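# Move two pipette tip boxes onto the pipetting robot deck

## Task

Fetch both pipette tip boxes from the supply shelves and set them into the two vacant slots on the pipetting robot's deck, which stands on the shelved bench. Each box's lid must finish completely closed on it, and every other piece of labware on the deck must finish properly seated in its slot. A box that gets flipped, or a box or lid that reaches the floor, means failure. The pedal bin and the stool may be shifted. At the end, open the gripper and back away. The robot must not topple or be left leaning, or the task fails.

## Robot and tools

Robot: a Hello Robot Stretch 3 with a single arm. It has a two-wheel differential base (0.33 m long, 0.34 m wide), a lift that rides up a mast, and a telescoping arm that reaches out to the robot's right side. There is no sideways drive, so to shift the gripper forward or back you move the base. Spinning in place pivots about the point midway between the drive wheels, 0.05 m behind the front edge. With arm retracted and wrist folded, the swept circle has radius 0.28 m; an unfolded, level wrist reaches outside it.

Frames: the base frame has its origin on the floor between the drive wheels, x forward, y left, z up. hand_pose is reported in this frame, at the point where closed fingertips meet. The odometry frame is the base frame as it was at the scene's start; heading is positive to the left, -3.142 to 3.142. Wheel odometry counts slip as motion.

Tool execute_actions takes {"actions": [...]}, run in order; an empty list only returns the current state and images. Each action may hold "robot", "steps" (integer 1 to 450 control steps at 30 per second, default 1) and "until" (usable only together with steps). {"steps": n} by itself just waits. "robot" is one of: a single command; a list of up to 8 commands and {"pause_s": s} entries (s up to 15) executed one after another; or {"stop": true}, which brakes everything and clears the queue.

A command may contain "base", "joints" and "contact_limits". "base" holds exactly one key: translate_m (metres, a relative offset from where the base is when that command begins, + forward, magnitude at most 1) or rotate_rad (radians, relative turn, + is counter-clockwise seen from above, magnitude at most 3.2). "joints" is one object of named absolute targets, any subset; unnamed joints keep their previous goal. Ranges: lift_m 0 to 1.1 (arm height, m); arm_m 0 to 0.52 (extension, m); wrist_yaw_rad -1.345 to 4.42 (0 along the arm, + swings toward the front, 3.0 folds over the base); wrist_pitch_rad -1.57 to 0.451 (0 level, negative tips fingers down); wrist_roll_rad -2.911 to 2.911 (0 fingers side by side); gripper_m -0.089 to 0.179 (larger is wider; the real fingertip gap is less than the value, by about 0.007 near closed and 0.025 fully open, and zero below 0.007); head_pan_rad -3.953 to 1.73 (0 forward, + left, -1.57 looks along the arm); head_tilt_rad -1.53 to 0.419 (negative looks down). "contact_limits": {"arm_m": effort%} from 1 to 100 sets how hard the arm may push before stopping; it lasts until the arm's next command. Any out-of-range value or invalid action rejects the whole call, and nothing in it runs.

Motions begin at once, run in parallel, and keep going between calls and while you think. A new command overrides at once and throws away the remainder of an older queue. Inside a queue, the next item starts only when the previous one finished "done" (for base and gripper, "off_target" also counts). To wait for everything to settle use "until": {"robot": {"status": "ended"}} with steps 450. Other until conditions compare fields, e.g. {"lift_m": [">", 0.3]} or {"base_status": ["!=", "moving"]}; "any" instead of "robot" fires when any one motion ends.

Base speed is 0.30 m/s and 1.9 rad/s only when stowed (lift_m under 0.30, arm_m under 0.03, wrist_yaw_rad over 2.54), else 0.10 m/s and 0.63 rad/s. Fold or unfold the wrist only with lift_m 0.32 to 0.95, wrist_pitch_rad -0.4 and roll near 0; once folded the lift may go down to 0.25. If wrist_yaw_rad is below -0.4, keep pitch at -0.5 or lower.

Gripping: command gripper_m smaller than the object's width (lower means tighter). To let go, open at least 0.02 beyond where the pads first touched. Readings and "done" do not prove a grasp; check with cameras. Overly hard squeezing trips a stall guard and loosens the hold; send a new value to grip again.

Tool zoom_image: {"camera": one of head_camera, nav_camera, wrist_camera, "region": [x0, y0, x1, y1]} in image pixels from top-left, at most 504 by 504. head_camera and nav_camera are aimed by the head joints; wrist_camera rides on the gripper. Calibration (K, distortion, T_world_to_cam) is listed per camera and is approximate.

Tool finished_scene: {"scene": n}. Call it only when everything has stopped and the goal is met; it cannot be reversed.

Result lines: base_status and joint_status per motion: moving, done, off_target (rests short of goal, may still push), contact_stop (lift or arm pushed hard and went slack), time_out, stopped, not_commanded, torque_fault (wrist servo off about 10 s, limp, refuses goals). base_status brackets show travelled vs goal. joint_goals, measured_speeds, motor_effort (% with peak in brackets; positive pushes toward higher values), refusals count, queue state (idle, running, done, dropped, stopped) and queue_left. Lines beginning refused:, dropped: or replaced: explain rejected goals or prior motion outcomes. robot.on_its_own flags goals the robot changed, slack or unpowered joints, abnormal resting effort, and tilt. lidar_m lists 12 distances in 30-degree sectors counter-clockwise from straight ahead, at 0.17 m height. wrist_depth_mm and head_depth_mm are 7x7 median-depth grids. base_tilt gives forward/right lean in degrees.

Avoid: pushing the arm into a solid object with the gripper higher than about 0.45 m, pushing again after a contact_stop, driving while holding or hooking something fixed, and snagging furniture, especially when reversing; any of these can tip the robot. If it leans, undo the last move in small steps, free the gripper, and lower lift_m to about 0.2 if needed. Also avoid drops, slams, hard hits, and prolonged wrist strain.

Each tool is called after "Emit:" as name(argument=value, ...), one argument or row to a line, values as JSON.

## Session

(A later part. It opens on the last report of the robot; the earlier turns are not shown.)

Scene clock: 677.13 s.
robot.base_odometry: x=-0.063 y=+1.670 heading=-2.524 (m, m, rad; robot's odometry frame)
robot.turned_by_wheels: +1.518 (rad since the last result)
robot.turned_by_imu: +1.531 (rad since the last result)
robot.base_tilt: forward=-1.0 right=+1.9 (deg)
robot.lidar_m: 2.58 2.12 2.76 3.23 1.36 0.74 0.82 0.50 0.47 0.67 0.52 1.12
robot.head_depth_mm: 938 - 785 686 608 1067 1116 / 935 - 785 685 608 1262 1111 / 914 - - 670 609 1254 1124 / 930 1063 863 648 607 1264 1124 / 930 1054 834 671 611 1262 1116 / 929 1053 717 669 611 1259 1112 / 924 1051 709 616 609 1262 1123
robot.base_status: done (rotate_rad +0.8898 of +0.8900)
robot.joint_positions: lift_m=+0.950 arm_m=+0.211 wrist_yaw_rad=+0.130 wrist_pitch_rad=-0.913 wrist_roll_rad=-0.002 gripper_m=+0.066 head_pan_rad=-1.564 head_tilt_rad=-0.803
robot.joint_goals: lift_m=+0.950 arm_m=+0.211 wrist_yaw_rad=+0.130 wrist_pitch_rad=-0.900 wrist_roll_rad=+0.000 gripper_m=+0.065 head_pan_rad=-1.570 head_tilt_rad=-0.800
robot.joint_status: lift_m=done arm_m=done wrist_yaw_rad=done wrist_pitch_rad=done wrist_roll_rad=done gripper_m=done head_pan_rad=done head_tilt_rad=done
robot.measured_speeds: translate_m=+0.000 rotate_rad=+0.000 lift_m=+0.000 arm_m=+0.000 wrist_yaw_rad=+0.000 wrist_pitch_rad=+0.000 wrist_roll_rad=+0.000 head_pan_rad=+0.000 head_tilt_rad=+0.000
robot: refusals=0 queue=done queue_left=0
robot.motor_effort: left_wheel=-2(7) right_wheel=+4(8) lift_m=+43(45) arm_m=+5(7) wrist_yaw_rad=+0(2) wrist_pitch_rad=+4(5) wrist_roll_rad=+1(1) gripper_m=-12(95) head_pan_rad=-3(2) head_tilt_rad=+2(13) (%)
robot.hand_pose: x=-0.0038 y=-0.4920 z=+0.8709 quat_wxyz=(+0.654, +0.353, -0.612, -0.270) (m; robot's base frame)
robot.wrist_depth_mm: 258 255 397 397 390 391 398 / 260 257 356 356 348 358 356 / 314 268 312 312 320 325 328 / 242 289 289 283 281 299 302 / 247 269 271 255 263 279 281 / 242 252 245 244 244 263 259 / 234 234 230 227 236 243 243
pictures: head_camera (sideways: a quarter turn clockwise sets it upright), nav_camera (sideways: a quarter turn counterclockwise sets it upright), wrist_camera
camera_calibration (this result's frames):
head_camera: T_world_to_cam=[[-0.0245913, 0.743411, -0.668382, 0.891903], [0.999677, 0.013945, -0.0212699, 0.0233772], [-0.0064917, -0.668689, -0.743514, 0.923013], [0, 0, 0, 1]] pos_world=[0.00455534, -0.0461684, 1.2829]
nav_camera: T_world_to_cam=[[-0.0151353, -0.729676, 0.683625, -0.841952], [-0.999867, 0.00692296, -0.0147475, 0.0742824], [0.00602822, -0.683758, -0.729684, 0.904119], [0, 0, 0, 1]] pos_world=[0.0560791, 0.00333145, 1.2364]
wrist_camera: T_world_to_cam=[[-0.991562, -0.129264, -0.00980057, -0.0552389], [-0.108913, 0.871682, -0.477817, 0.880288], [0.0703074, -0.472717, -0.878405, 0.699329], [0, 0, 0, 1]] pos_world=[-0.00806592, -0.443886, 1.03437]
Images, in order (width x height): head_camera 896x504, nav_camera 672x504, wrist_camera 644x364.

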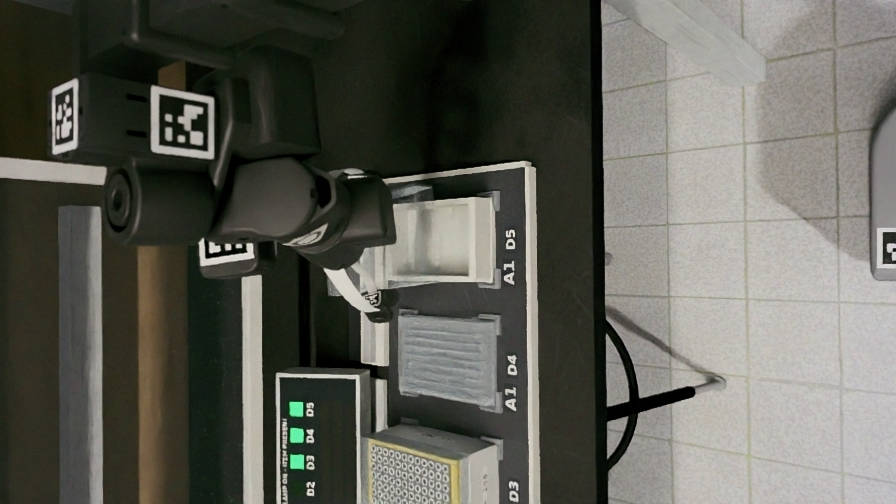

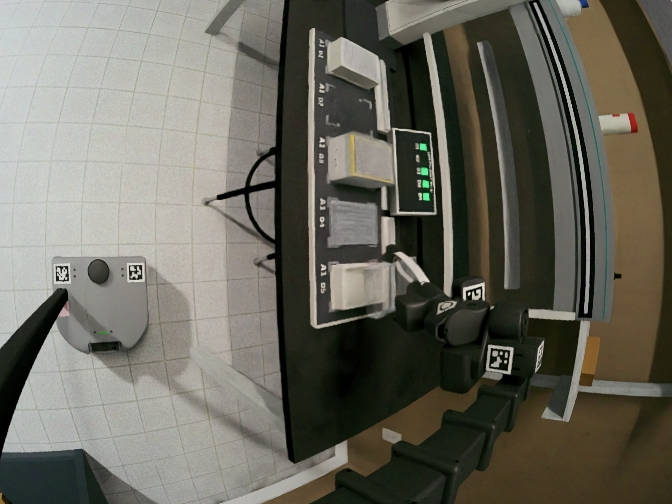

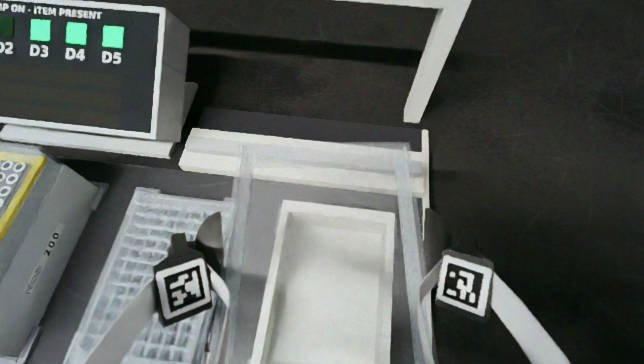

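Emit:
execute_actions(
  actions=[
    {"robot":[{"joints":{"lift_m":0.903}}],"steps":450,"until":{"robot":{"status":"ended"}}},
  ],
)

Emit:
zoom_image(
  camera="head_camera",
  region=[320, 150, 540, 340],
)

Scene clock: 681.10 s.
robot.base_odometry: x=-0.063 y=+1.670 heading=-2.524 (m, m, rad; robot's odometry frame)
robot.turned_by_wheels: +0.000 (rad since the last result)
robot.turned_by_imu: +0.001 (rad since the last result)
robot.base_tilt: forward=-0.9 right=+1.9 (deg)
robot.lidar_m: 2.58 2.13 2.77 3.23 1.36 0.74 0.81 0.50 0.47 0.67 0.52 1.12
robot.head_depth_mm: 957 1061 - 669 608 1070 1114 / 972 - - 685 611 1261 1112 / 932 1060 - 668 608 1265 1127 / 925 1059 807 646 611 1258 1121 / 927 1048 833 670 606 1258 1112 / 931 1047 714 670 608 1262 1117 / 928 1052 707 615 609 1261 1118
robot.base_status: done (rotate_rad +0.8898 of +0.8900)
robot.joint_positions: lift_m=+0.903 arm_m=+0.211 wrist_yaw_rad=+0.130 wrist_pitch_rad=-0.913 wrist_roll_rad=-0.002 gripper_m=+0.066 head_pan_rad=-1.564 head_tilt_rad=-0.803
robot.joint_goals: lift_m=+0.903 arm_m=+0.211 wrist_yaw_rad=+0.130 wrist_pitch_rad=-0.900 wrist_roll_rad=+0.000 gripper_m=+0.065 head_pan_rad=-1.570 head_tilt_rad=-0.800
robot.joint_status: lift_m=done arm_m=done wrist_yaw_rad=done wrist_pitch_rad=done wrist_roll_rad=done gripper_m=done head_pan_rad=done head_tilt_rad=done
robot.measured_speeds: translate_m=+0.000 rotate_rad=+0.000 lift_m=+0.000 arm_m=+0.000 wrist_yaw_rad=+0.000 wrist_pitch_rad=+0.000 wrist_roll_rad=+0.000 head_pan_rad=+0.000 head_tilt_rad=+0.000
robot: refusals=0 queue=done queue_left=0
robot.motor_effort: left_wheel=-2(2) right_wheel=+3(4) lift_m=+31(44) arm_m=+5(5) wrist_yaw_rad=+0(0) wrist_pitch_rad=+5(4) wrist_roll_rad=+1(1) gripper_m=-13(13) head_pan_rad=-1(1) head_tilt_rad=+2(2) (%)
robot.hand_pose: x=-0.0038 y=-0.4920 z=+0.8244 quat_wxyz=(+0.654, +0.353, -0.612, -0.270) (m; robot's base frame)
robot.wrist_depth_mm: 217 223 326 325 317 324 328 / 218 229 283 298 290 296 296 / 269 252 246 243 249 272 273 / 232 236 236 214 235 248 249 / 219 219 220 213 216 231 232 / 204 206 199 200 199 217 215 / 191 192 187 188 189 202 201
pictures: head_camera (sideways: a quarter turn clockwise sets it upright), nav_camera (sideways: a quarter turn counterclockwise sets it upright), wrist_camera
camera_calibration (this result's frames):
head_camera: T_world_to_cam=[[-0.0245914, 0.743411, -0.668382, 0.891903], [0.999677, 0.0139451, -0.0212699, 0.0233772], [-0.00649162, -0.668689, -0.743514, 0.923013], [0, 0, 0, 1]] pos_world=[0.00455534, -0.0461684, 1.2829]
nav_camera: T_world_to_cam=[[-0.0151352, -0.729676, 0.683625, -0.841952], [-0.999867, 0.00692285, -0.0147475, 0.0742824], [0.00602831, -0.683758, -0.729684, 0.904119], [0, 0, 0, 1]] pos_world=[0.0560791, 0.00333146, 1.2364]
wrist_camera: T_world_to_cam=[[-0.991562, -0.129264, -0.00980059, -0.0556959], [-0.108913, 0.871682, -0.477817, 0.858052], [0.0703074, -0.472717, -0.878405, 0.658438], [0, 0, 0, 1]] pos_world=[-0.00806592, -0.443893, 0.987821]
Images, in order (width x height): head_camera 896x504, nav_camera 672x504, wrist_camera 644x364.

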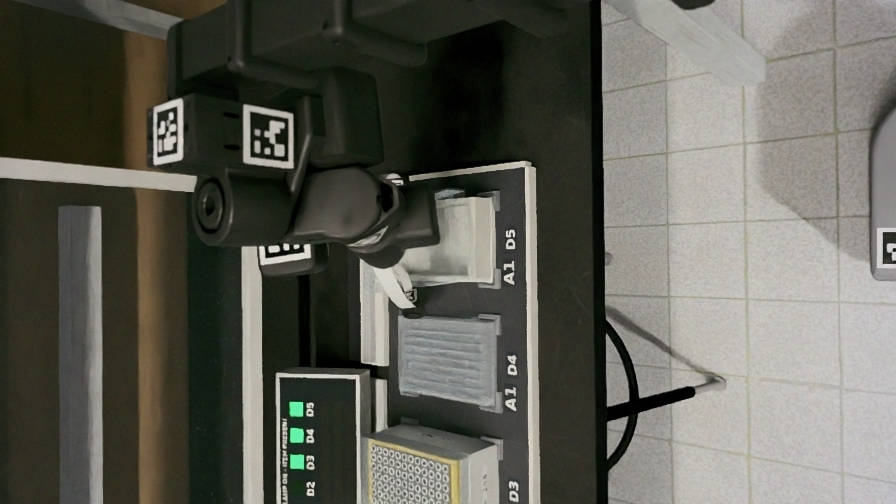

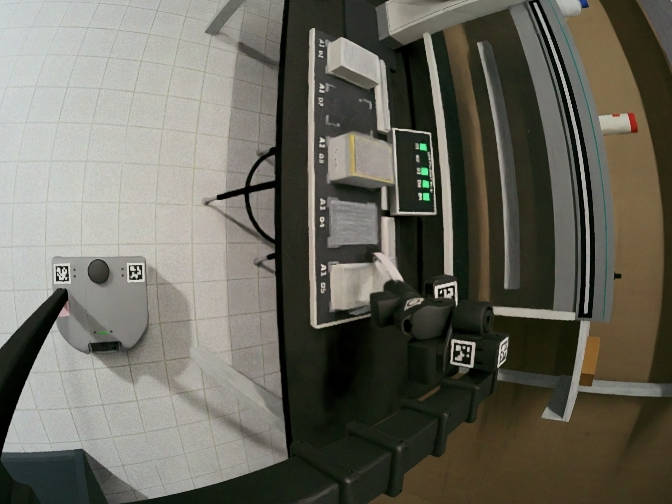

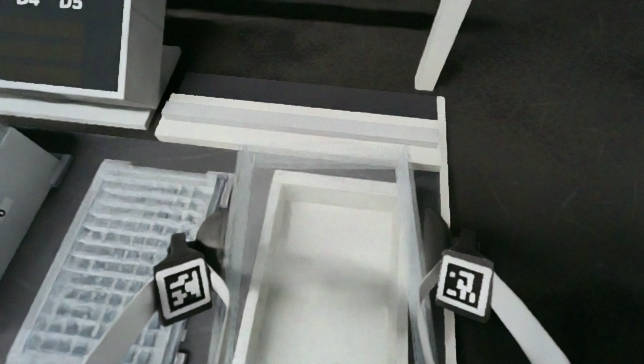

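Region (320, 150, 540, 340) of head_camera's 896x504 image, scaled by 2.291, with more detail than that image has; it fills the top 435 rows of this view, and the rest is white.

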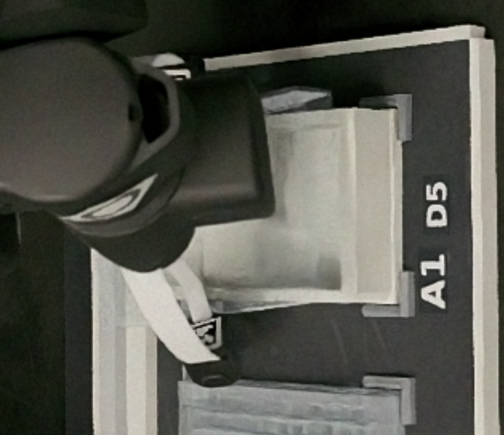

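Emit:
execute_actions(
  actions=[
    {"robot":[{"joints":{"arm_m":0.214}},{"joints":{"lift_m":0.891}}],"steps":200,"until":{"robot":{"status":"ended"}}},
  ],
)

Emit:
zoom_image(
  camera="head_camera",
  region=[320, 150, 540, 340],
)

Scene clock: 686.23 s.
robot.base_odometry: x=-0.063 y=+1.670 heading=-2.524 (m, m, rad; robot's odometry frame)
robot.turned_by_wheels: +0.000 (rad since the last result)
robot.turned_by_imu: +0.001 (rad since the last result)
robot.base_tilt: forward=-0.8 right=+2.0 (deg)
robot.lidar_m: 2.58 2.13 2.77 3.22 1.36 0.74 0.82 0.50 0.47 0.67 0.52 1.12
robot.head_depth_mm: 956 1064 - 661 623 1071 1120 / 978 1085 - 686 608 1264 1121 / 931 1055 - 659 607 1268 1125 / 933 1052 809 639 609 1264 1121 / 929 1051 831 671 608 1257 1117 / 928 1052 718 671 608 1257 1120 / 927 1050 705 618 609 1266 1111
robot.base_status: done (rotate_rad +0.8898 of +0.8900)
robot.joint_positions: lift_m=+0.891 arm_m=+0.214 wrist_yaw_rad=+0.130 wrist_pitch_rad=-0.913 wrist_roll_rad=-0.002 gripper_m=+0.066 head_pan_rad=-1.564 head_tilt_rad=-0.803
robot.joint_goals: lift_m=+0.891 arm_m=+0.214 wrist_yaw_rad=+0.130 wrist_pitch_rad=-0.900 wrist_roll_rad=+0.000 gripper_m=+0.065 head_pan_rad=-1.570 head_tilt_rad=-0.800
robot.joint_status: lift_m=done arm_m=done wrist_yaw_rad=done wrist_pitch_rad=done wrist_roll_rad=done gripper_m=done head_pan_rad=done head_tilt_rad=done
robot.measured_speeds: translate_m=+0.000 rotate_rad=+0.000 lift_m=+0.000 arm_m=+0.000 wrist_yaw_rad=+0.000 wrist_pitch_rad=+0.000 wrist_roll_rad=+0.000 head_pan_rad=+0.000 head_tilt_rad=+0.000
robot: refusals=0 queue=done queue_left=0
robot.motor_effort: left_wheel=-2(2) right_wheel=+3(4) lift_m=+31(33) arm_m=+5(6) wrist_yaw_rad=+0(0) wrist_pitch_rad=+4(4) wrist_roll_rad=+1(1) gripper_m=-13(13) head_pan_rad=-1(2) head_tilt_rad=+2(1) (%)
robot.hand_pose: x=-0.0038 y=-0.4950 z=+0.8124 quat_wxyz=(+0.654, +0.353, -0.612, -0.270) (m; robot's base frame)
robot.wrist_depth_mm: 204 221 309 310 301 311 310 / 208 238 264 265 274 279 280 / 244 239 233 230 229 256 256 / 221 224 223 204 220 237 235 / 207 206 207 203 198 219 218 / 192 195 189 188 184 206 205 / 180 180 176 177 179 192 191
pictures: head_camera (sideways: a quarter turn clockwise sets it upright), nav_camera (sideways: a quarter turn counterclockwise sets it upright), wrist_camera
camera_calibration (this result's frames):
head_camera: T_world_to_cam=[[-0.0245912, 0.743411, -0.668382, 0.891903], [0.999677, 0.0139449, -0.0212699, 0.0233772], [-0.00649178, -0.668689, -0.743514, 0.923013], [0, 0, 0, 1]] pos_world=[0.00455533, -0.0461684, 1.2829]
nav_camera: T_world_to_cam=[[-0.0151354, -0.729676, 0.683625, -0.841952], [-0.999867, 0.00692308, -0.0147475, 0.0742824], [0.00602814, -0.683758, -0.729684, 0.904119], [0, 0, 0, 1]] pos_world=[0.0560791, 0.00333144, 1.2364]
wrist_camera: T_world_to_cam=[[-0.991562, -0.129264, -0.00980049, -0.0562015], [-0.108913, 0.871682, -0.477817, 0.85493], [0.0703074, -0.472717, -0.878405, 0.646474], [0, 0, 0, 1]] pos_world=[-0.00806591, -0.446892, 0.975815]
Images, in order (width x height): head_camera 896x504, nav_camera 672x504, wrist_camera 644x364.

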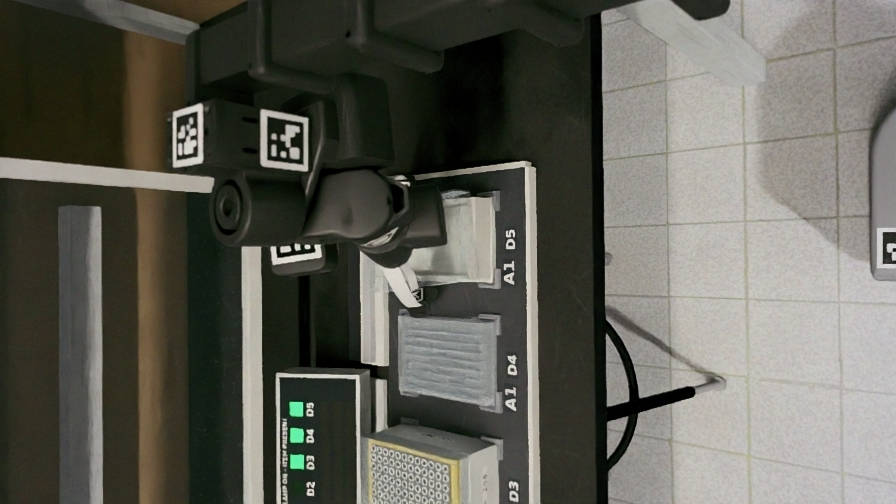

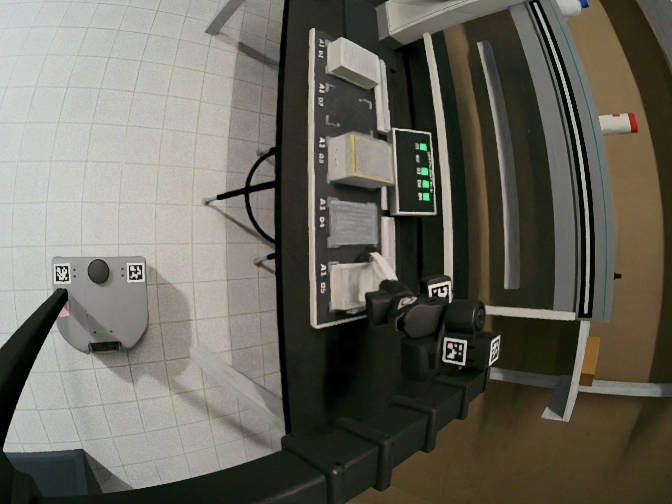

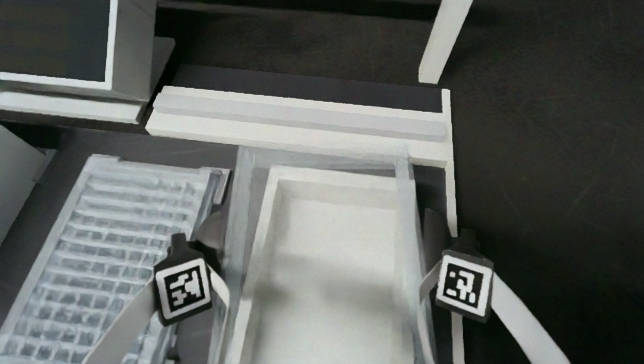

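Region (320, 150, 540, 340) of head_camera's 896x504 image, scaled by 2.291, with more detail than that image has; it fills the top 435 rows of this view, and the rest is white.

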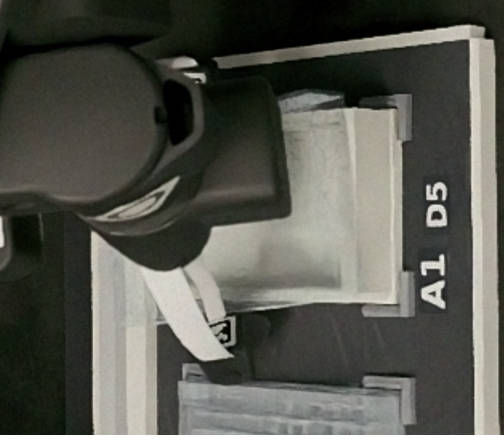

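Emit:
execute_actions(
  actions=[],
)

Scene clock: 695.37 s.
robot.base_odometry: x=-0.063 y=+1.670 heading=-2.524 (m, m, rad; robot's odometry frame)
robot.turned_by_wheels: +0.000 (rad since the last result)
robot.turned_by_imu: +0.000 (rad since the last result)
robot.base_tilt: forward=-1.0 right=+1.9 (deg)
robot.lidar_m: 2.58 2.13 2.76 3.22 1.36 0.73 0.82 0.50 0.47 0.67 0.52 1.12
robot.head_depth_mm: 952 1056 - 659 623 1072 1115 / 970 1079 - 685 607 1265 1121 / 931 1054 - 660 609 1256 1121 / 926 1050 812 636 609 1260 1126 / 927 1050 830 670 611 1266 1106 / 925 1050 717 670 608 1275 1117 / 926 1054 709 616 609 1263 1110
robot.base_status: done (rotate_rad +0.8898 of +0.8900)
robot.joint_positions: lift_m=+0.891 arm_m=+0.214 wrist_yaw_rad=+0.130 wrist_pitch_rad=-0.913 wrist_roll_rad=-0.002 gripper_m=+0.066 head_pan_rad=-1.564 head_tilt_rad=-0.803
robot.joint_goals: lift_m=+0.891 arm_m=+0.214 wrist_yaw_rad=+0.130 wrist_pitch_rad=-0.900 wrist_roll_rad=+0.000 gripper_m=+0.065 head_pan_rad=-1.570 head_tilt_rad=-0.800
robot.joint_status: lift_m=done arm_m=done wrist_yaw_rad=done wrist_pitch_rad=done wrist_roll_rad=done gripper_m=done head_pan_rad=done head_tilt_rad=done
robot.measured_speeds: translate_m=+0.000 rotate_rad=+0.000 lift_m=+0.000 arm_m=+0.000 wrist_yaw_rad=+0.000 wrist_pitch_rad=+0.000 wrist_roll_rad=+0.000 head_pan_rad=+0.000 head_tilt_rad=+0.000
robot: refusals=0 queue=done queue_left=0
robot.motor_effort: left_wheel=-2(2) right_wheel=+3(4) lift_m=+31(31) arm_m=+5(5) wrist_yaw_rad=+0(0) wrist_pitch_rad=+4(4) wrist_roll_rad=+1(1) gripper_m=-12(12) head_pan_rad=-3(1) head_tilt_rad=+2(3) (%)
robot.hand_pose: x=-0.0038 y=-0.4950 z=+0.8124 quat_wxyz=(+0.654, +0.353, -0.612, -0.270) (m; robot's base frame)
robot.wrist_depth_mm: 204 222 309 308 304 308 310 / 207 237 266 265 275 282 281 / 242 238 235 230 229 255 255 / 220 222 224 205 220 235 236 / 207 206 206 202 198 219 218 / 192 193 188 189 186 205 204 / 181 182 176 177 178 192 191
pictures: head_camera (sideways: a quarter turn clockwise sets it upright), nav_camera (sideways: a quarter turn counterclockwise sets it upright), wrist_camera
camera_calibration (this result's frames):
head_camera: T_world_to_cam=[[-0.0245913, 0.743411, -0.668382, 0.891903], [0.999677, 0.013945, -0.0212699, 0.0233772], [-0.0064917, -0.668689, -0.743514, 0.923013], [0, 0, 0, 1]] pos_world=[0.00455534, -0.0461684, 1.2829]
nav_camera: T_world_to_cam=[[-0.0151353, -0.729676, 0.683625, -0.841952], [-0.999867, 0.00692297, -0.0147475, 0.0742824], [0.00602822, -0.683758, -0.729684, 0.904119], [0, 0, 0, 1]] pos_world=[0.0560791, 0.00333146, 1.2364]
wrist_camera: T_world_to_cam=[[-0.991562, -0.129264, -0.00980052, -0.0562015], [-0.108913, 0.871682, -0.477817, 0.85493], [0.0703075, -0.472717, -0.878405, 0.646474], [0, 0, 0, 1]] pos_world=[-0.0080659, -0.446892, 0.975815]
Images, in order (width x height): head_camera 896x504, nav_camera 672x504, wrist_camera 644x364.

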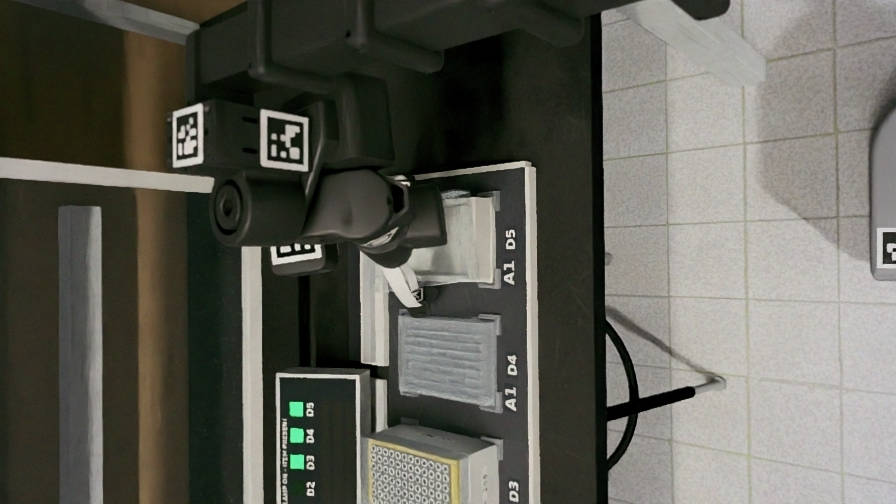

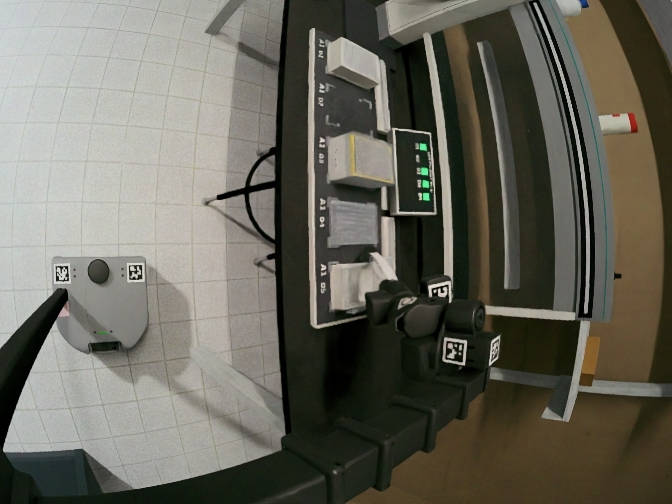

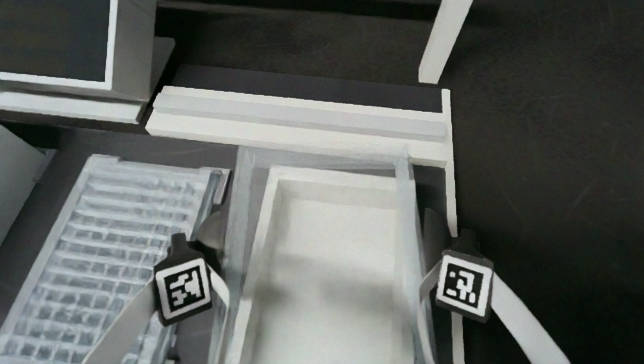

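Emit:
execute_actions(
  actions=[
    {"robot":{"joints":{"lift_m":0.888}},"steps":60,"until":{"robot":{"status":"ended"}}},
    {"robot":{"joints":{"gripper_m":0.125}},"steps":90,"until":{"robot":{"status":"ended"}}},
    {"robot":{"joints":{"lift_m":0.94}},"steps":120,"until":{"robot":{"status":"ended"}}},
  ],
)

Scene clock: 702.23 s.
robot.base_odometry: x=-0.063 y=+1.670 heading=-2.524 (m, m, rad; robot's odometry frame)
robot.turned_by_wheels: +0.000 (rad since the last result)
robot.turned_by_imu: +0.001 (rad since the last result)
robot.base_tilt: forward=-1.1 right=+2.1 (deg)
robot.lidar_m: 2.58 2.13 2.77 3.21 1.36 0.74 0.82 0.50 0.47 0.66 0.52 1.12
robot.head_depth_mm: 939 - 797 685 610 1072 1116 / 957 - 788 685 610 1261 1107 / 918 - - 669 611 1266 1121 / 931 1062 846 648 610 1258 1120 / 932 1051 834 672 610 1264 1113 / 926 1052 718 670 609 1256 1121 / 928 1051 710 616 609 1258 1116
robot.base_status: done (rotate_rad +0.8898 of +0.8900)
robot.joint_positions: lift_m=+0.940 arm_m=+0.214 wrist_yaw_rad=+0.130 wrist_pitch_rad=-0.909 wrist_roll_rad=-0.002 gripper_m=+0.125 head_pan_rad=-1.564 head_tilt_rad=-0.803
robot.joint_goals: lift_m=+0.940 arm_m=+0.214 wrist_yaw_rad=+0.130 wrist_pitch_rad=-0.900 wrist_roll_rad=+0.000 gripper_m=+0.125 head_pan_rad=-1.570 head_tilt_rad=-0.800
robot.joint_status: lift_m=done arm_m=done wrist_yaw_rad=done wrist_pitch_rad=done wrist_roll_rad=done gripper_m=done head_pan_rad=done head_tilt_rad=done
robot.measured_speeds: translate_m=+0.000 rotate_rad=+0.000 lift_m=+0.000 arm_m=+0.000 wrist_yaw_rad=+0.000 wrist_pitch_rad=+0.000 wrist_roll_rad=+0.000 head_pan_rad=+0.000 head_tilt_rad=+0.000
robot: refusals=0 queue=done queue_left=0
robot.motor_effort: left_wheel=-2(2) right_wheel=+4(4) lift_m=+43(44) arm_m=+5(5) wrist_yaw_rad=+0(0) wrist_pitch_rad=+3(5) wrist_roll_rad=+1(1) gripper_m=+0(90) head_pan_rad=-1(2) head_tilt_rad=+3(3) (%)
robot.hand_pose: x=-0.0037 y=-0.4958 z=+0.8615 quat_wxyz=(+0.655, +0.352, -0.613, -0.269) (m; robot's base frame)
robot.wrist_depth_mm: 248 246 385 379 377 385 382 / 250 247 346 347 341 344 345 / 303 267 300 299 306 316 316 / 244 279 280 273 271 292 289 / 247 260 258 248 256 277 272 / 237 - 237 236 239 - 250 / 227 220 223 220 225 234 235
pictures: head_camera (sideways: a quarter turn clockwise sets it upright), nav_camera (sideways: a quarter turn counterclockwise sets it upright), wrist_camera
camera_calibration (this result's frames):
head_camera: T_world_to_cam=[[-0.0245914, 0.743411, -0.668382, 0.891903], [0.999677, 0.0139451, -0.0212699, 0.0233772], [-0.00649163, -0.668689, -0.743514, 0.923013], [0, 0, 0, 1]] pos_world=[0.00455534, -0.0461684, 1.2829]
nav_camera: T_world_to_cam=[[-0.0151352, -0.729676, 0.683625, -0.841952], [-0.999867, 0.00692285, -0.0147475, 0.0742824], [0.0060283, -0.683758, -0.729684, 0.904119], [0, 0, 0, 1]] pos_world=[0.0560791, 0.00333146, 1.2364]
wrist_camera: T_world_to_cam=[[-0.991557, -0.129304, -0.00980216, -0.0557383], [-0.108675, 0.86984, -0.481215, 0.88114], [0.0707494, -0.476086, -0.876548, 0.685921], [0, 0, 0, 1]] pos_world=[-0.00803857, -0.447101, 1.02471]
Images, in order (width x height): head_camera 896x504, nav_camera 672x504, wrist_camera 644x364.

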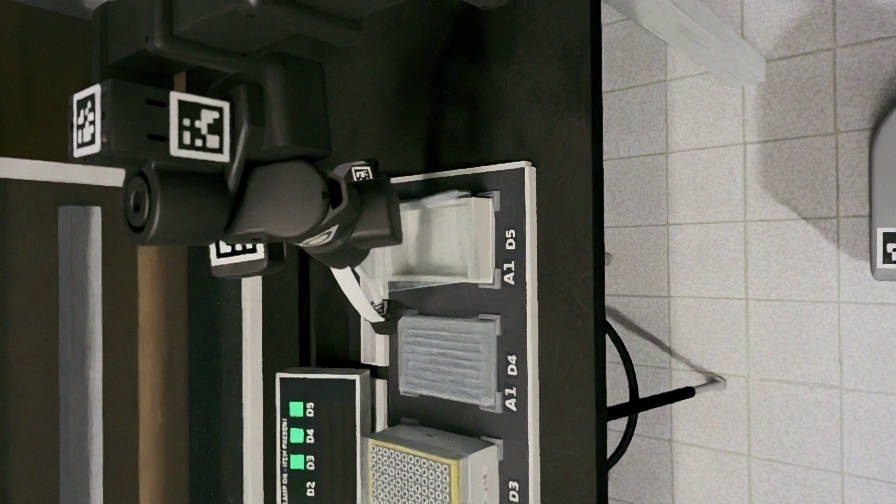

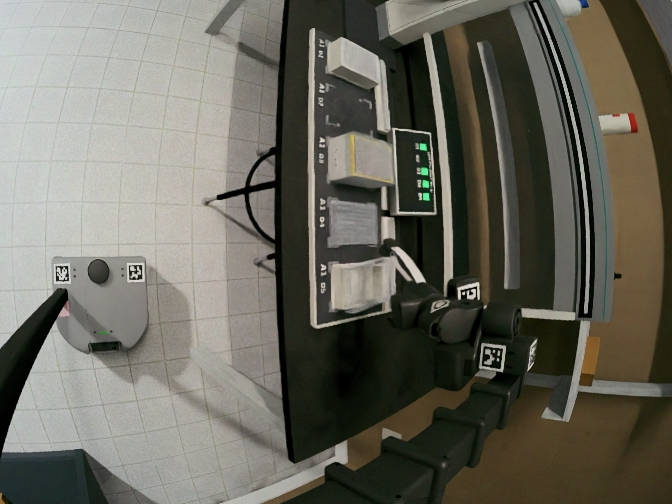

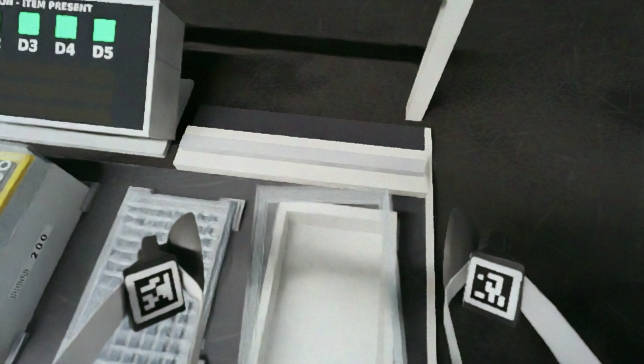

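Emit:
execute_actions(
  actions=[
    {"robot":[{"joints":{"arm_m":0.0}},{"base":{"rotate_rad":-0.89},"joints":{"wrist_pitch_rad":-1.57,"gripper_m":0.17}},{"base":{"translate_m":-0.532},"joints":{"lift_m":0.687}},{"base":{"rotate_rad":-0.628}},{"base":{"translate_m":0.018}}],"steps":450,"until":{"robot":{"status":"ended"}}},
  ],
)

Scene clock: 721.50 s.
robot.base_odometry: x=+0.439 y=+1.541 heading=+2.242 (m, m, rad; robot's odometry frame)
robot.turned_by_wheels: -1.518 (rad since the last result)
robot.turned_by_imu: -1.526 (rad since the last result)
robot.base_tilt: forward=-2.3 right=+1.7 (deg)
robot.lidar_m: 0.75 1.04 1.58 2.34 2.41 2.89 2.85 0.80 0.69 0.50 0.40 1.28
robot.head_depth_mm: 658 574 465 965 839 1175 - / 699 591 465 972 845 1227 - / 698 594 466 965 844 1228 - / 691 586 466 944 844 1210 1139 / 694 572 466 942 822 1144 1128 / 535 537 461 557 709 1263 1116 / 368 371 426 1266 1463 1264 1121
robot.base_status: moving (translate_m +0.0180 of +0.0180)
robot.joint_positions: lift_m=+0.687 arm_m=+0.000 wrist_yaw_rad=+0.130 wrist_pitch_rad=-1.548 wrist_roll_rad=-0.002 gripper_m=+0.170 head_pan_rad=-1.564 head_tilt_rad=-0.803
robot.joint_goals: lift_m=+0.687 arm_m=+0.000 wrist_yaw_rad=+0.130 wrist_pitch_rad=-1.570 wrist_roll_rad=+0.000 gripper_m=+0.170 head_pan_rad=-1.570 head_tilt_rad=-0.800
robot.joint_status: lift_m=done arm_m=done wrist_yaw_rad=done wrist_pitch_rad=done wrist_roll_rad=done gripper_m=done head_pan_rad=done head_tilt_rad=done
robot.measured_speeds: translate_m=+0.000 rotate_rad=+0.000 lift_m=+0.000 arm_m=+0.000 wrist_yaw_rad=+0.000 wrist_pitch_rad=+0.000 wrist_roll_rad=+0.000 head_pan_rad=+0.000 head_tilt_rad=+0.000
robot: refusals=0 queue=running queue_left=0
robot.motor_effort: left_wheel=+4(10) right_wheel=-4(9) lift_m=+30(43) arm_m=-6(7) wrist_yaw_rad=+0(0) wrist_pitch_rad=-2(5) wrist_roll_rad=+1(1) gripper_m=+1(93) head_pan_rad=-1(1) head_tilt_rad=+1(3) (%)
robot.hand_pose: x=-0.0240 y=-0.1272 z=+0.5692 quat_wxyz=(+0.537, +0.527, -0.472, -0.460) (m; robot's base frame)
robot.wrist_depth_mm: 679 678 674 642 607 614 621 / 703 704 709 702 699 683 677 / 710 722 719 707 712 707 727 / 743 730 739 - 706 724 750 / 750 765 764 - - 756 754 / 779 765 778 - 769 765 782 / 812 783 797 801 797 774 795
pictures: head_camera (sideways: a quarter turn clockwise sets it upright), nav_camera (sideways: a quarter turn counterclockwise sets it upright), wrist_camera
camera_calibration (this result's frames):
head_camera: T_world_to_cam=[[-0.0245908, 0.743316, -0.668488, 0.892041], [0.999677, 0.0139422, -0.0212709, 0.0233784], [-0.00649078, -0.668795, -0.743419, 0.92289], [0, 0, 0, 1]] pos_world=[0.00455537, -0.0461711, 1.28291]
nav_camera: T_world_to_cam=[[-0.0151359, -0.729579, 0.683729, -0.842087], [-0.999867, 0.00692063, -0.0147496, 0.074285], [0.00602914, -0.683861, -0.729587, 0.903992], [0, 0, 0, 1]] pos_world=[0.0560791, 0.00332216, 1.2364]
wrist_camera: T_world_to_cam=[[-0.992361, -0.123137, -0.00748003, -0.0316723], [-0.123003, 0.983004, 0.136284, 0.0801813], [-0.0094287, 0.136163, -0.990642, 0.747591], [0, 0, 0, 1]] pos_world=[-0.014519, -0.184513, 0.72943]
Images, in order (width x height): head_camera 896x504, nav_camera 672x504, wrist_camera 644x364.

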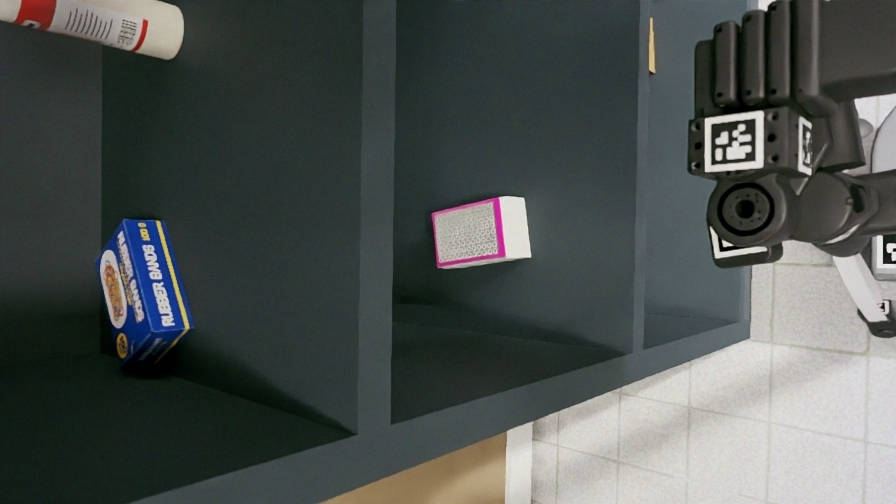

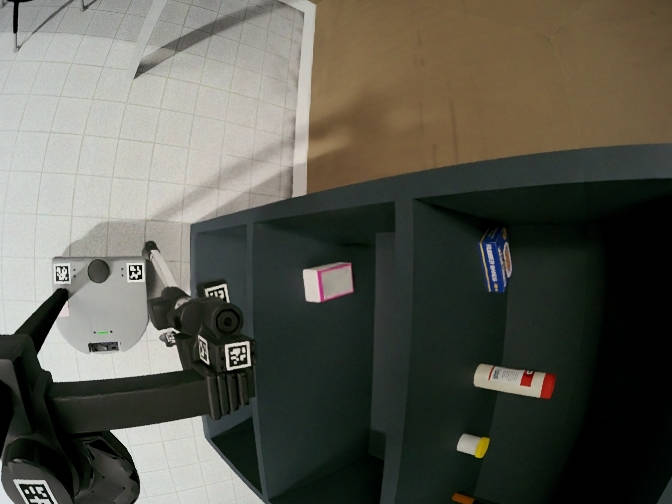

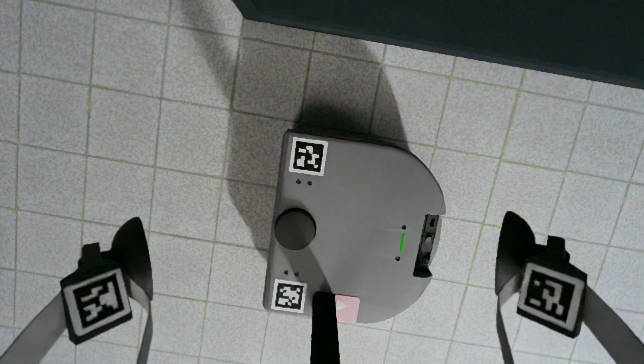

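Emit:
execute_actions(
  actions=[
    {"robot":{"joints":{"arm_m":0.36},"contact_limits":{"arm_m":15}},"steps":300,"until":{"robot":{"status":"ended"}}},
  ],
)

Scene clock: 726.67 s.
robot.base_odometry: x=+0.439 y=+1.541 heading=+2.242 (m, m, rad; robot's odometry frame)
robot.turned_by_wheels: +0.000 (rad since the last result)
robot.turned_by_imu: +0.001 (rad since the last result)
robot.base_tilt: forward=-1.0 right=+2.1 (deg)
robot.lidar_m: 0.75 1.04 1.59 2.34 2.42 2.89 2.85 0.80 0.69 0.50 0.40 1.28
robot.head_depth_mm: 660 574 464 964 847 1180 - / 699 589 465 969 - 1186 1115 / 699 592 466 943 845 1187 1125 / 689 585 465 947 845 1197 1117 / 692 573 466 943 825 1152 1110 / 534 537 460 555 709 1262 1114 / 368 370 424 1261 1464 1260 1116
robot.base_status: done (translate_m +0.0180 of +0.0180)
robot.joint_positions: lift_m=+0.687 arm_m=+0.360 wrist_yaw_rad=+0.130 wrist_pitch_rad=-1.549 wrist_roll_rad=-0.002 gripper_m=+0.170 head_pan_rad=-1.564 head_tilt_rad=-0.803
robot.joint_goals: lift_m=+0.687 arm_m=+0.360 wrist_yaw_rad=+0.130 wrist_pitch_rad=-1.570 wrist_roll_rad=+0.000 gripper_m=+0.170 head_pan_rad=-1.570 head_tilt_rad=-0.800
robot.joint_status: lift_m=done arm_m=done wrist_yaw_rad=done wrist_pitch_rad=done wrist_roll_rad=done gripper_m=done head_pan_rad=done head_tilt_rad=done
robot.measured_speeds: translate_m=+0.000 rotate_rad=+0.000 lift_m=+0.000 arm_m=+0.000 wrist_yaw_rad=+0.000 wrist_pitch_rad=+0.000 wrist_roll_rad=+0.000 head_pan_rad=+0.000 head_tilt_rad=+0.000
robot: refusals=0 queue=done queue_left=0
robot.motor_effort: left_wheel=+5(5) right_wheel=-4(6) lift_m=+31(31) arm_m=+5(7) wrist_yaw_rad=+0(0) wrist_pitch_rad=-2(2) wrist_roll_rad=+1(1) gripper_m=+0(0) head_pan_rad=-2(1) head_tilt_rad=+2(2) (%)
robot.contact_limits: arm_m 15 (drawing in: default 32, maximum 52; extending or still: default 43, maximum 70)
robot.hand_pose: x=-0.0240 y=-0.4862 z=+0.5692 quat_wxyz=(+0.537, +0.527, -0.471, -0.461) (m; robot's base frame)
robot.wrist_depth_mm: 178 182 181 121 121 183 182 / 183 186 185 125 124 186 186 / 188 191 189 128 128 190 191 / 195 196 197 196 197 197 197 / 200 201 201 201 202 201 203 / 194 208 207 207 208 207 208 / 215 215 213 215 215 214 216
pictures: head_camera (sideways: a quarter turn clockwise sets it upright), nav_camera (sideways: a quarter turn counterclockwise sets it upright), wrist_camera
camera_calibration (this result's frames):
head_camera: T_world_to_cam=[[-0.0245906, 0.743316, -0.668488, 0.892041], [0.999677, 0.013942, -0.0212709, 0.0233784], [-0.00649094, -0.668795, -0.743419, 0.92289], [0, 0, 0, 1]] pos_world=[0.00455535, -0.0461711, 1.28291]
nav_camera: T_world_to_cam=[[-0.015136, -0.729579, 0.683729, -0.842087], [-0.999867, 0.00692087, -0.0147496, 0.074285], [0.00602898, -0.683861, -0.729587, 0.903992], [0, 0, 0, 1]] pos_world=[0.0560791, 0.00332215, 1.2364]
wrist_camera: T_world_to_cam=[[-0.992409, -0.12275, -0.00747332, -0.0757258], [-0.122609, 0.982914, 0.137286, 0.432502], [-0.00950624, 0.13716, -0.990503, 0.7969], [0, 0, 0, 1]] pos_world=[-0.0145467, -0.54371, 0.72939]
Images, in order (width x height): head_camera 896x504, nav_camera 672x504, wrist_camera 644x364.

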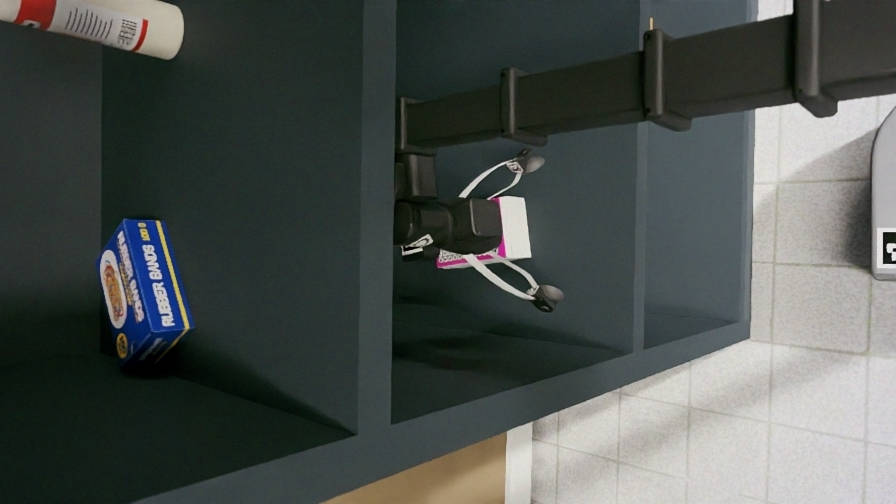

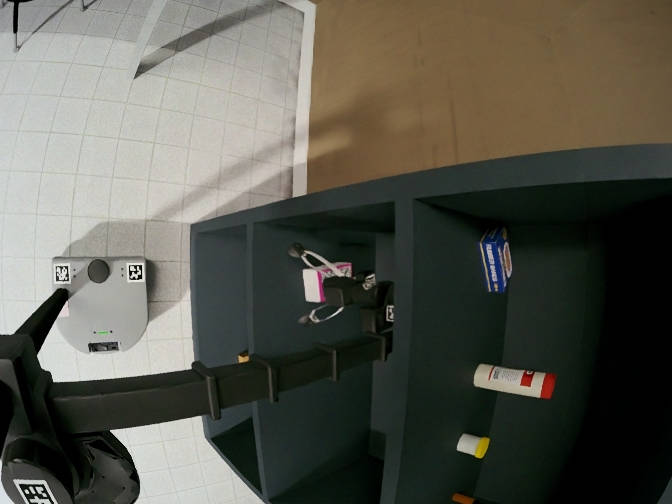

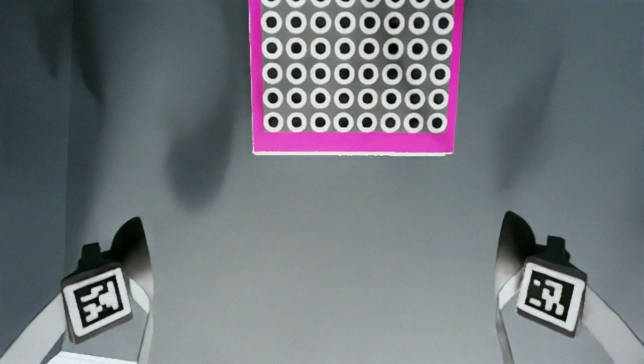

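Emit:
execute_actions(
  actions=[
    {"robot":{"joints":{"arm_m":0.468},"contact_limits":{"arm_m":15}},"steps":300,"until":{"robot":{"status":"ended"}}},
  ],
)

Scene clock: 731.13 s.
robot.base_odometry: x=+0.439 y=+1.541 heading=+2.242 (m, m, rad; robot's odometry frame)
robot.turned_by_wheels: +0.000 (rad since the last result)
robot.turned_by_imu: +0.001 (rad since the last result)
robot.base_tilt: forward=-1.0 right=+1.9 (deg)
robot.lidar_m: 0.75 1.04 1.59 2.34 2.42 2.90 2.85 0.80 0.69 0.51 0.40 1.28
robot.head_depth_mm: 660 574 465 967 860 1186 - / 698 592 465 959 - 1195 1114 / 696 592 465 965 841 1195 1117 / 691 587 464 904 841 1205 1122 / 691 572 466 923 826 1155 1110 / 534 537 460 554 709 1260 1112 / 367 372 425 1262 1453 1266 1120
robot.base_status: done (translate_m +0.0180 of +0.0180)
robot.joint_positions: lift_m=+0.687 arm_m=+0.468 wrist_yaw_rad=+0.130 wrist_pitch_rad=-1.549 wrist_roll_rad=-0.002 gripper_m=+0.170 head_pan_rad=-1.564 head_tilt_rad=-0.803
robot.joint_goals: lift_m=+0.687 arm_m=+0.468 wrist_yaw_rad=+0.130 wrist_pitch_rad=-1.570 wrist_roll_rad=+0.000 gripper_m=+0.170 head_pan_rad=-1.570 head_tilt_rad=-0.800
robot.joint_status: lift_m=done arm_m=done wrist_yaw_rad=done wrist_pitch_rad=done wrist_roll_rad=done gripper_m=done head_pan_rad=done head_tilt_rad=done
robot.measured_speeds: translate_m=+0.000 rotate_rad=+0.000 lift_m=+0.000 arm_m=+0.000 wrist_yaw_rad=+0.000 wrist_pitch_rad=+0.000 wrist_roll_rad=+0.000 head_pan_rad=+0.000 head_tilt_rad=+0.000
robot: refusals=0 queue=done queue_left=0
robot.motor_effort: left_wheel=+4(4) right_wheel=-4(4) lift_m=+31(31) arm_m=+5(4) wrist_yaw_rad=+0(0) wrist_pitch_rad=-2(2) wrist_roll_rad=+1(1) gripper_m=+0(0) head_pan_rad=-2(1) head_tilt_rad=+1(2) (%)
robot.contact_limits: arm_m 15 (drawing in: default 32, maximum 52; extending or still: default 43, maximum 70)
robot.hand_pose: x=-0.0240 y=-0.5942 z=+0.5692 quat_wxyz=(+0.537, +0.527, -0.471, -0.461) (m; robot's base frame)
robot.wrist_depth_mm: 175 182 182 182 181 182 182 / 181 186 186 186 186 186 186 / 186 191 132 131 145 192 191 / 191 196 132 130 136 195 195 / 198 201 136 135 200 202 203 / - 208 143 138 206 207 207 / - 213 147 143 211 214 215
pictures: head_camera (sideways: a quarter turn clockwise sets it upright), nav_camera (sideways: a quarter turn counterclockwise sets it upright), wrist_camera
camera_calibration (this result's frames):
head_camera: T_world_to_cam=[[-0.0245904, 0.743316, -0.668488, 0.892041], [0.999677, 0.0139417, -0.0212709, 0.0233784], [-0.0064911, -0.668795, -0.743419, 0.922889], [0, 0, 0, 1]] pos_world=[0.00455534, -0.0461711, 1.28291]
nav_camera: T_world_to_cam=[[-0.0151362, -0.729579, 0.683729, -0.842087], [-0.999867, 0.00692111, -0.0147496, 0.074285], [0.00602881, -0.683861, -0.729587, 0.903992], [0, 0, 0, 1]] pos_world=[0.0560791, 0.00332213, 1.2364]
wrist_camera: T_world_to_cam=[[-0.99241, -0.122748, -0.00747252, -0.0889829], [-0.122606, 0.982897, 0.137406, 0.538552], [-0.00952157, 0.137279, -0.990487, 0.811773], [0, 0, 0, 1]] pos_world=[-0.0145482, -0.651703, 0.729385]
Images, in order (width x height): head_camera 896x504, nav_camera 672x504, wrist_camera 644x364.

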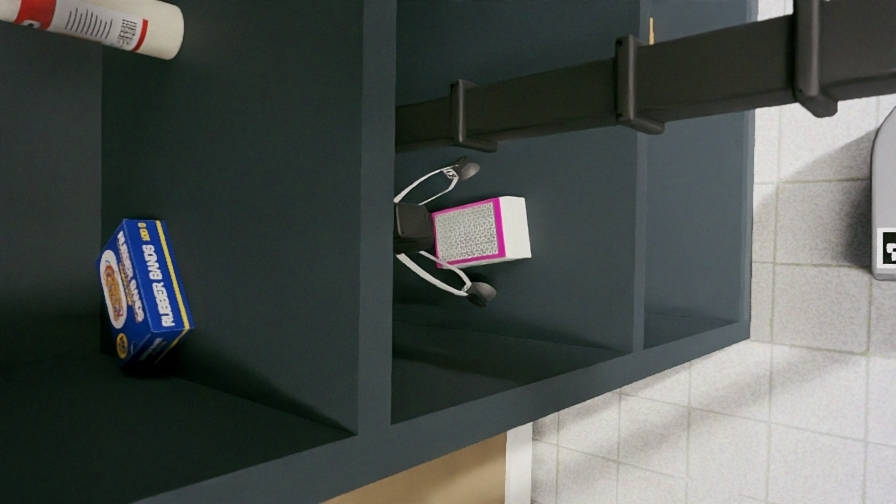

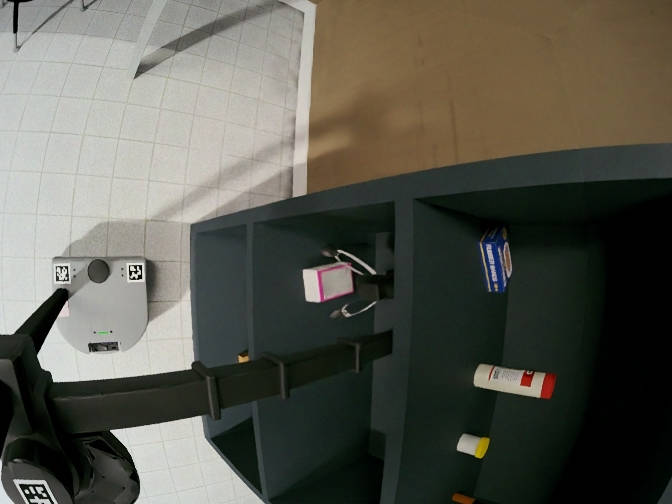

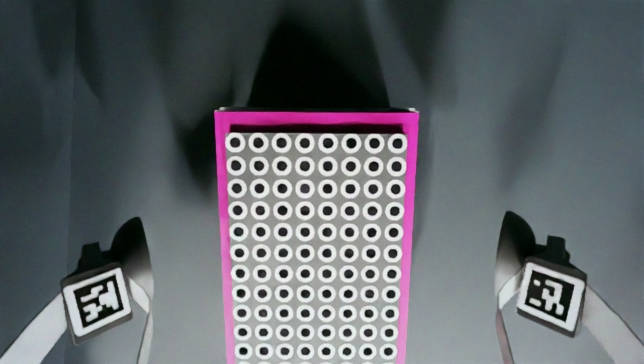

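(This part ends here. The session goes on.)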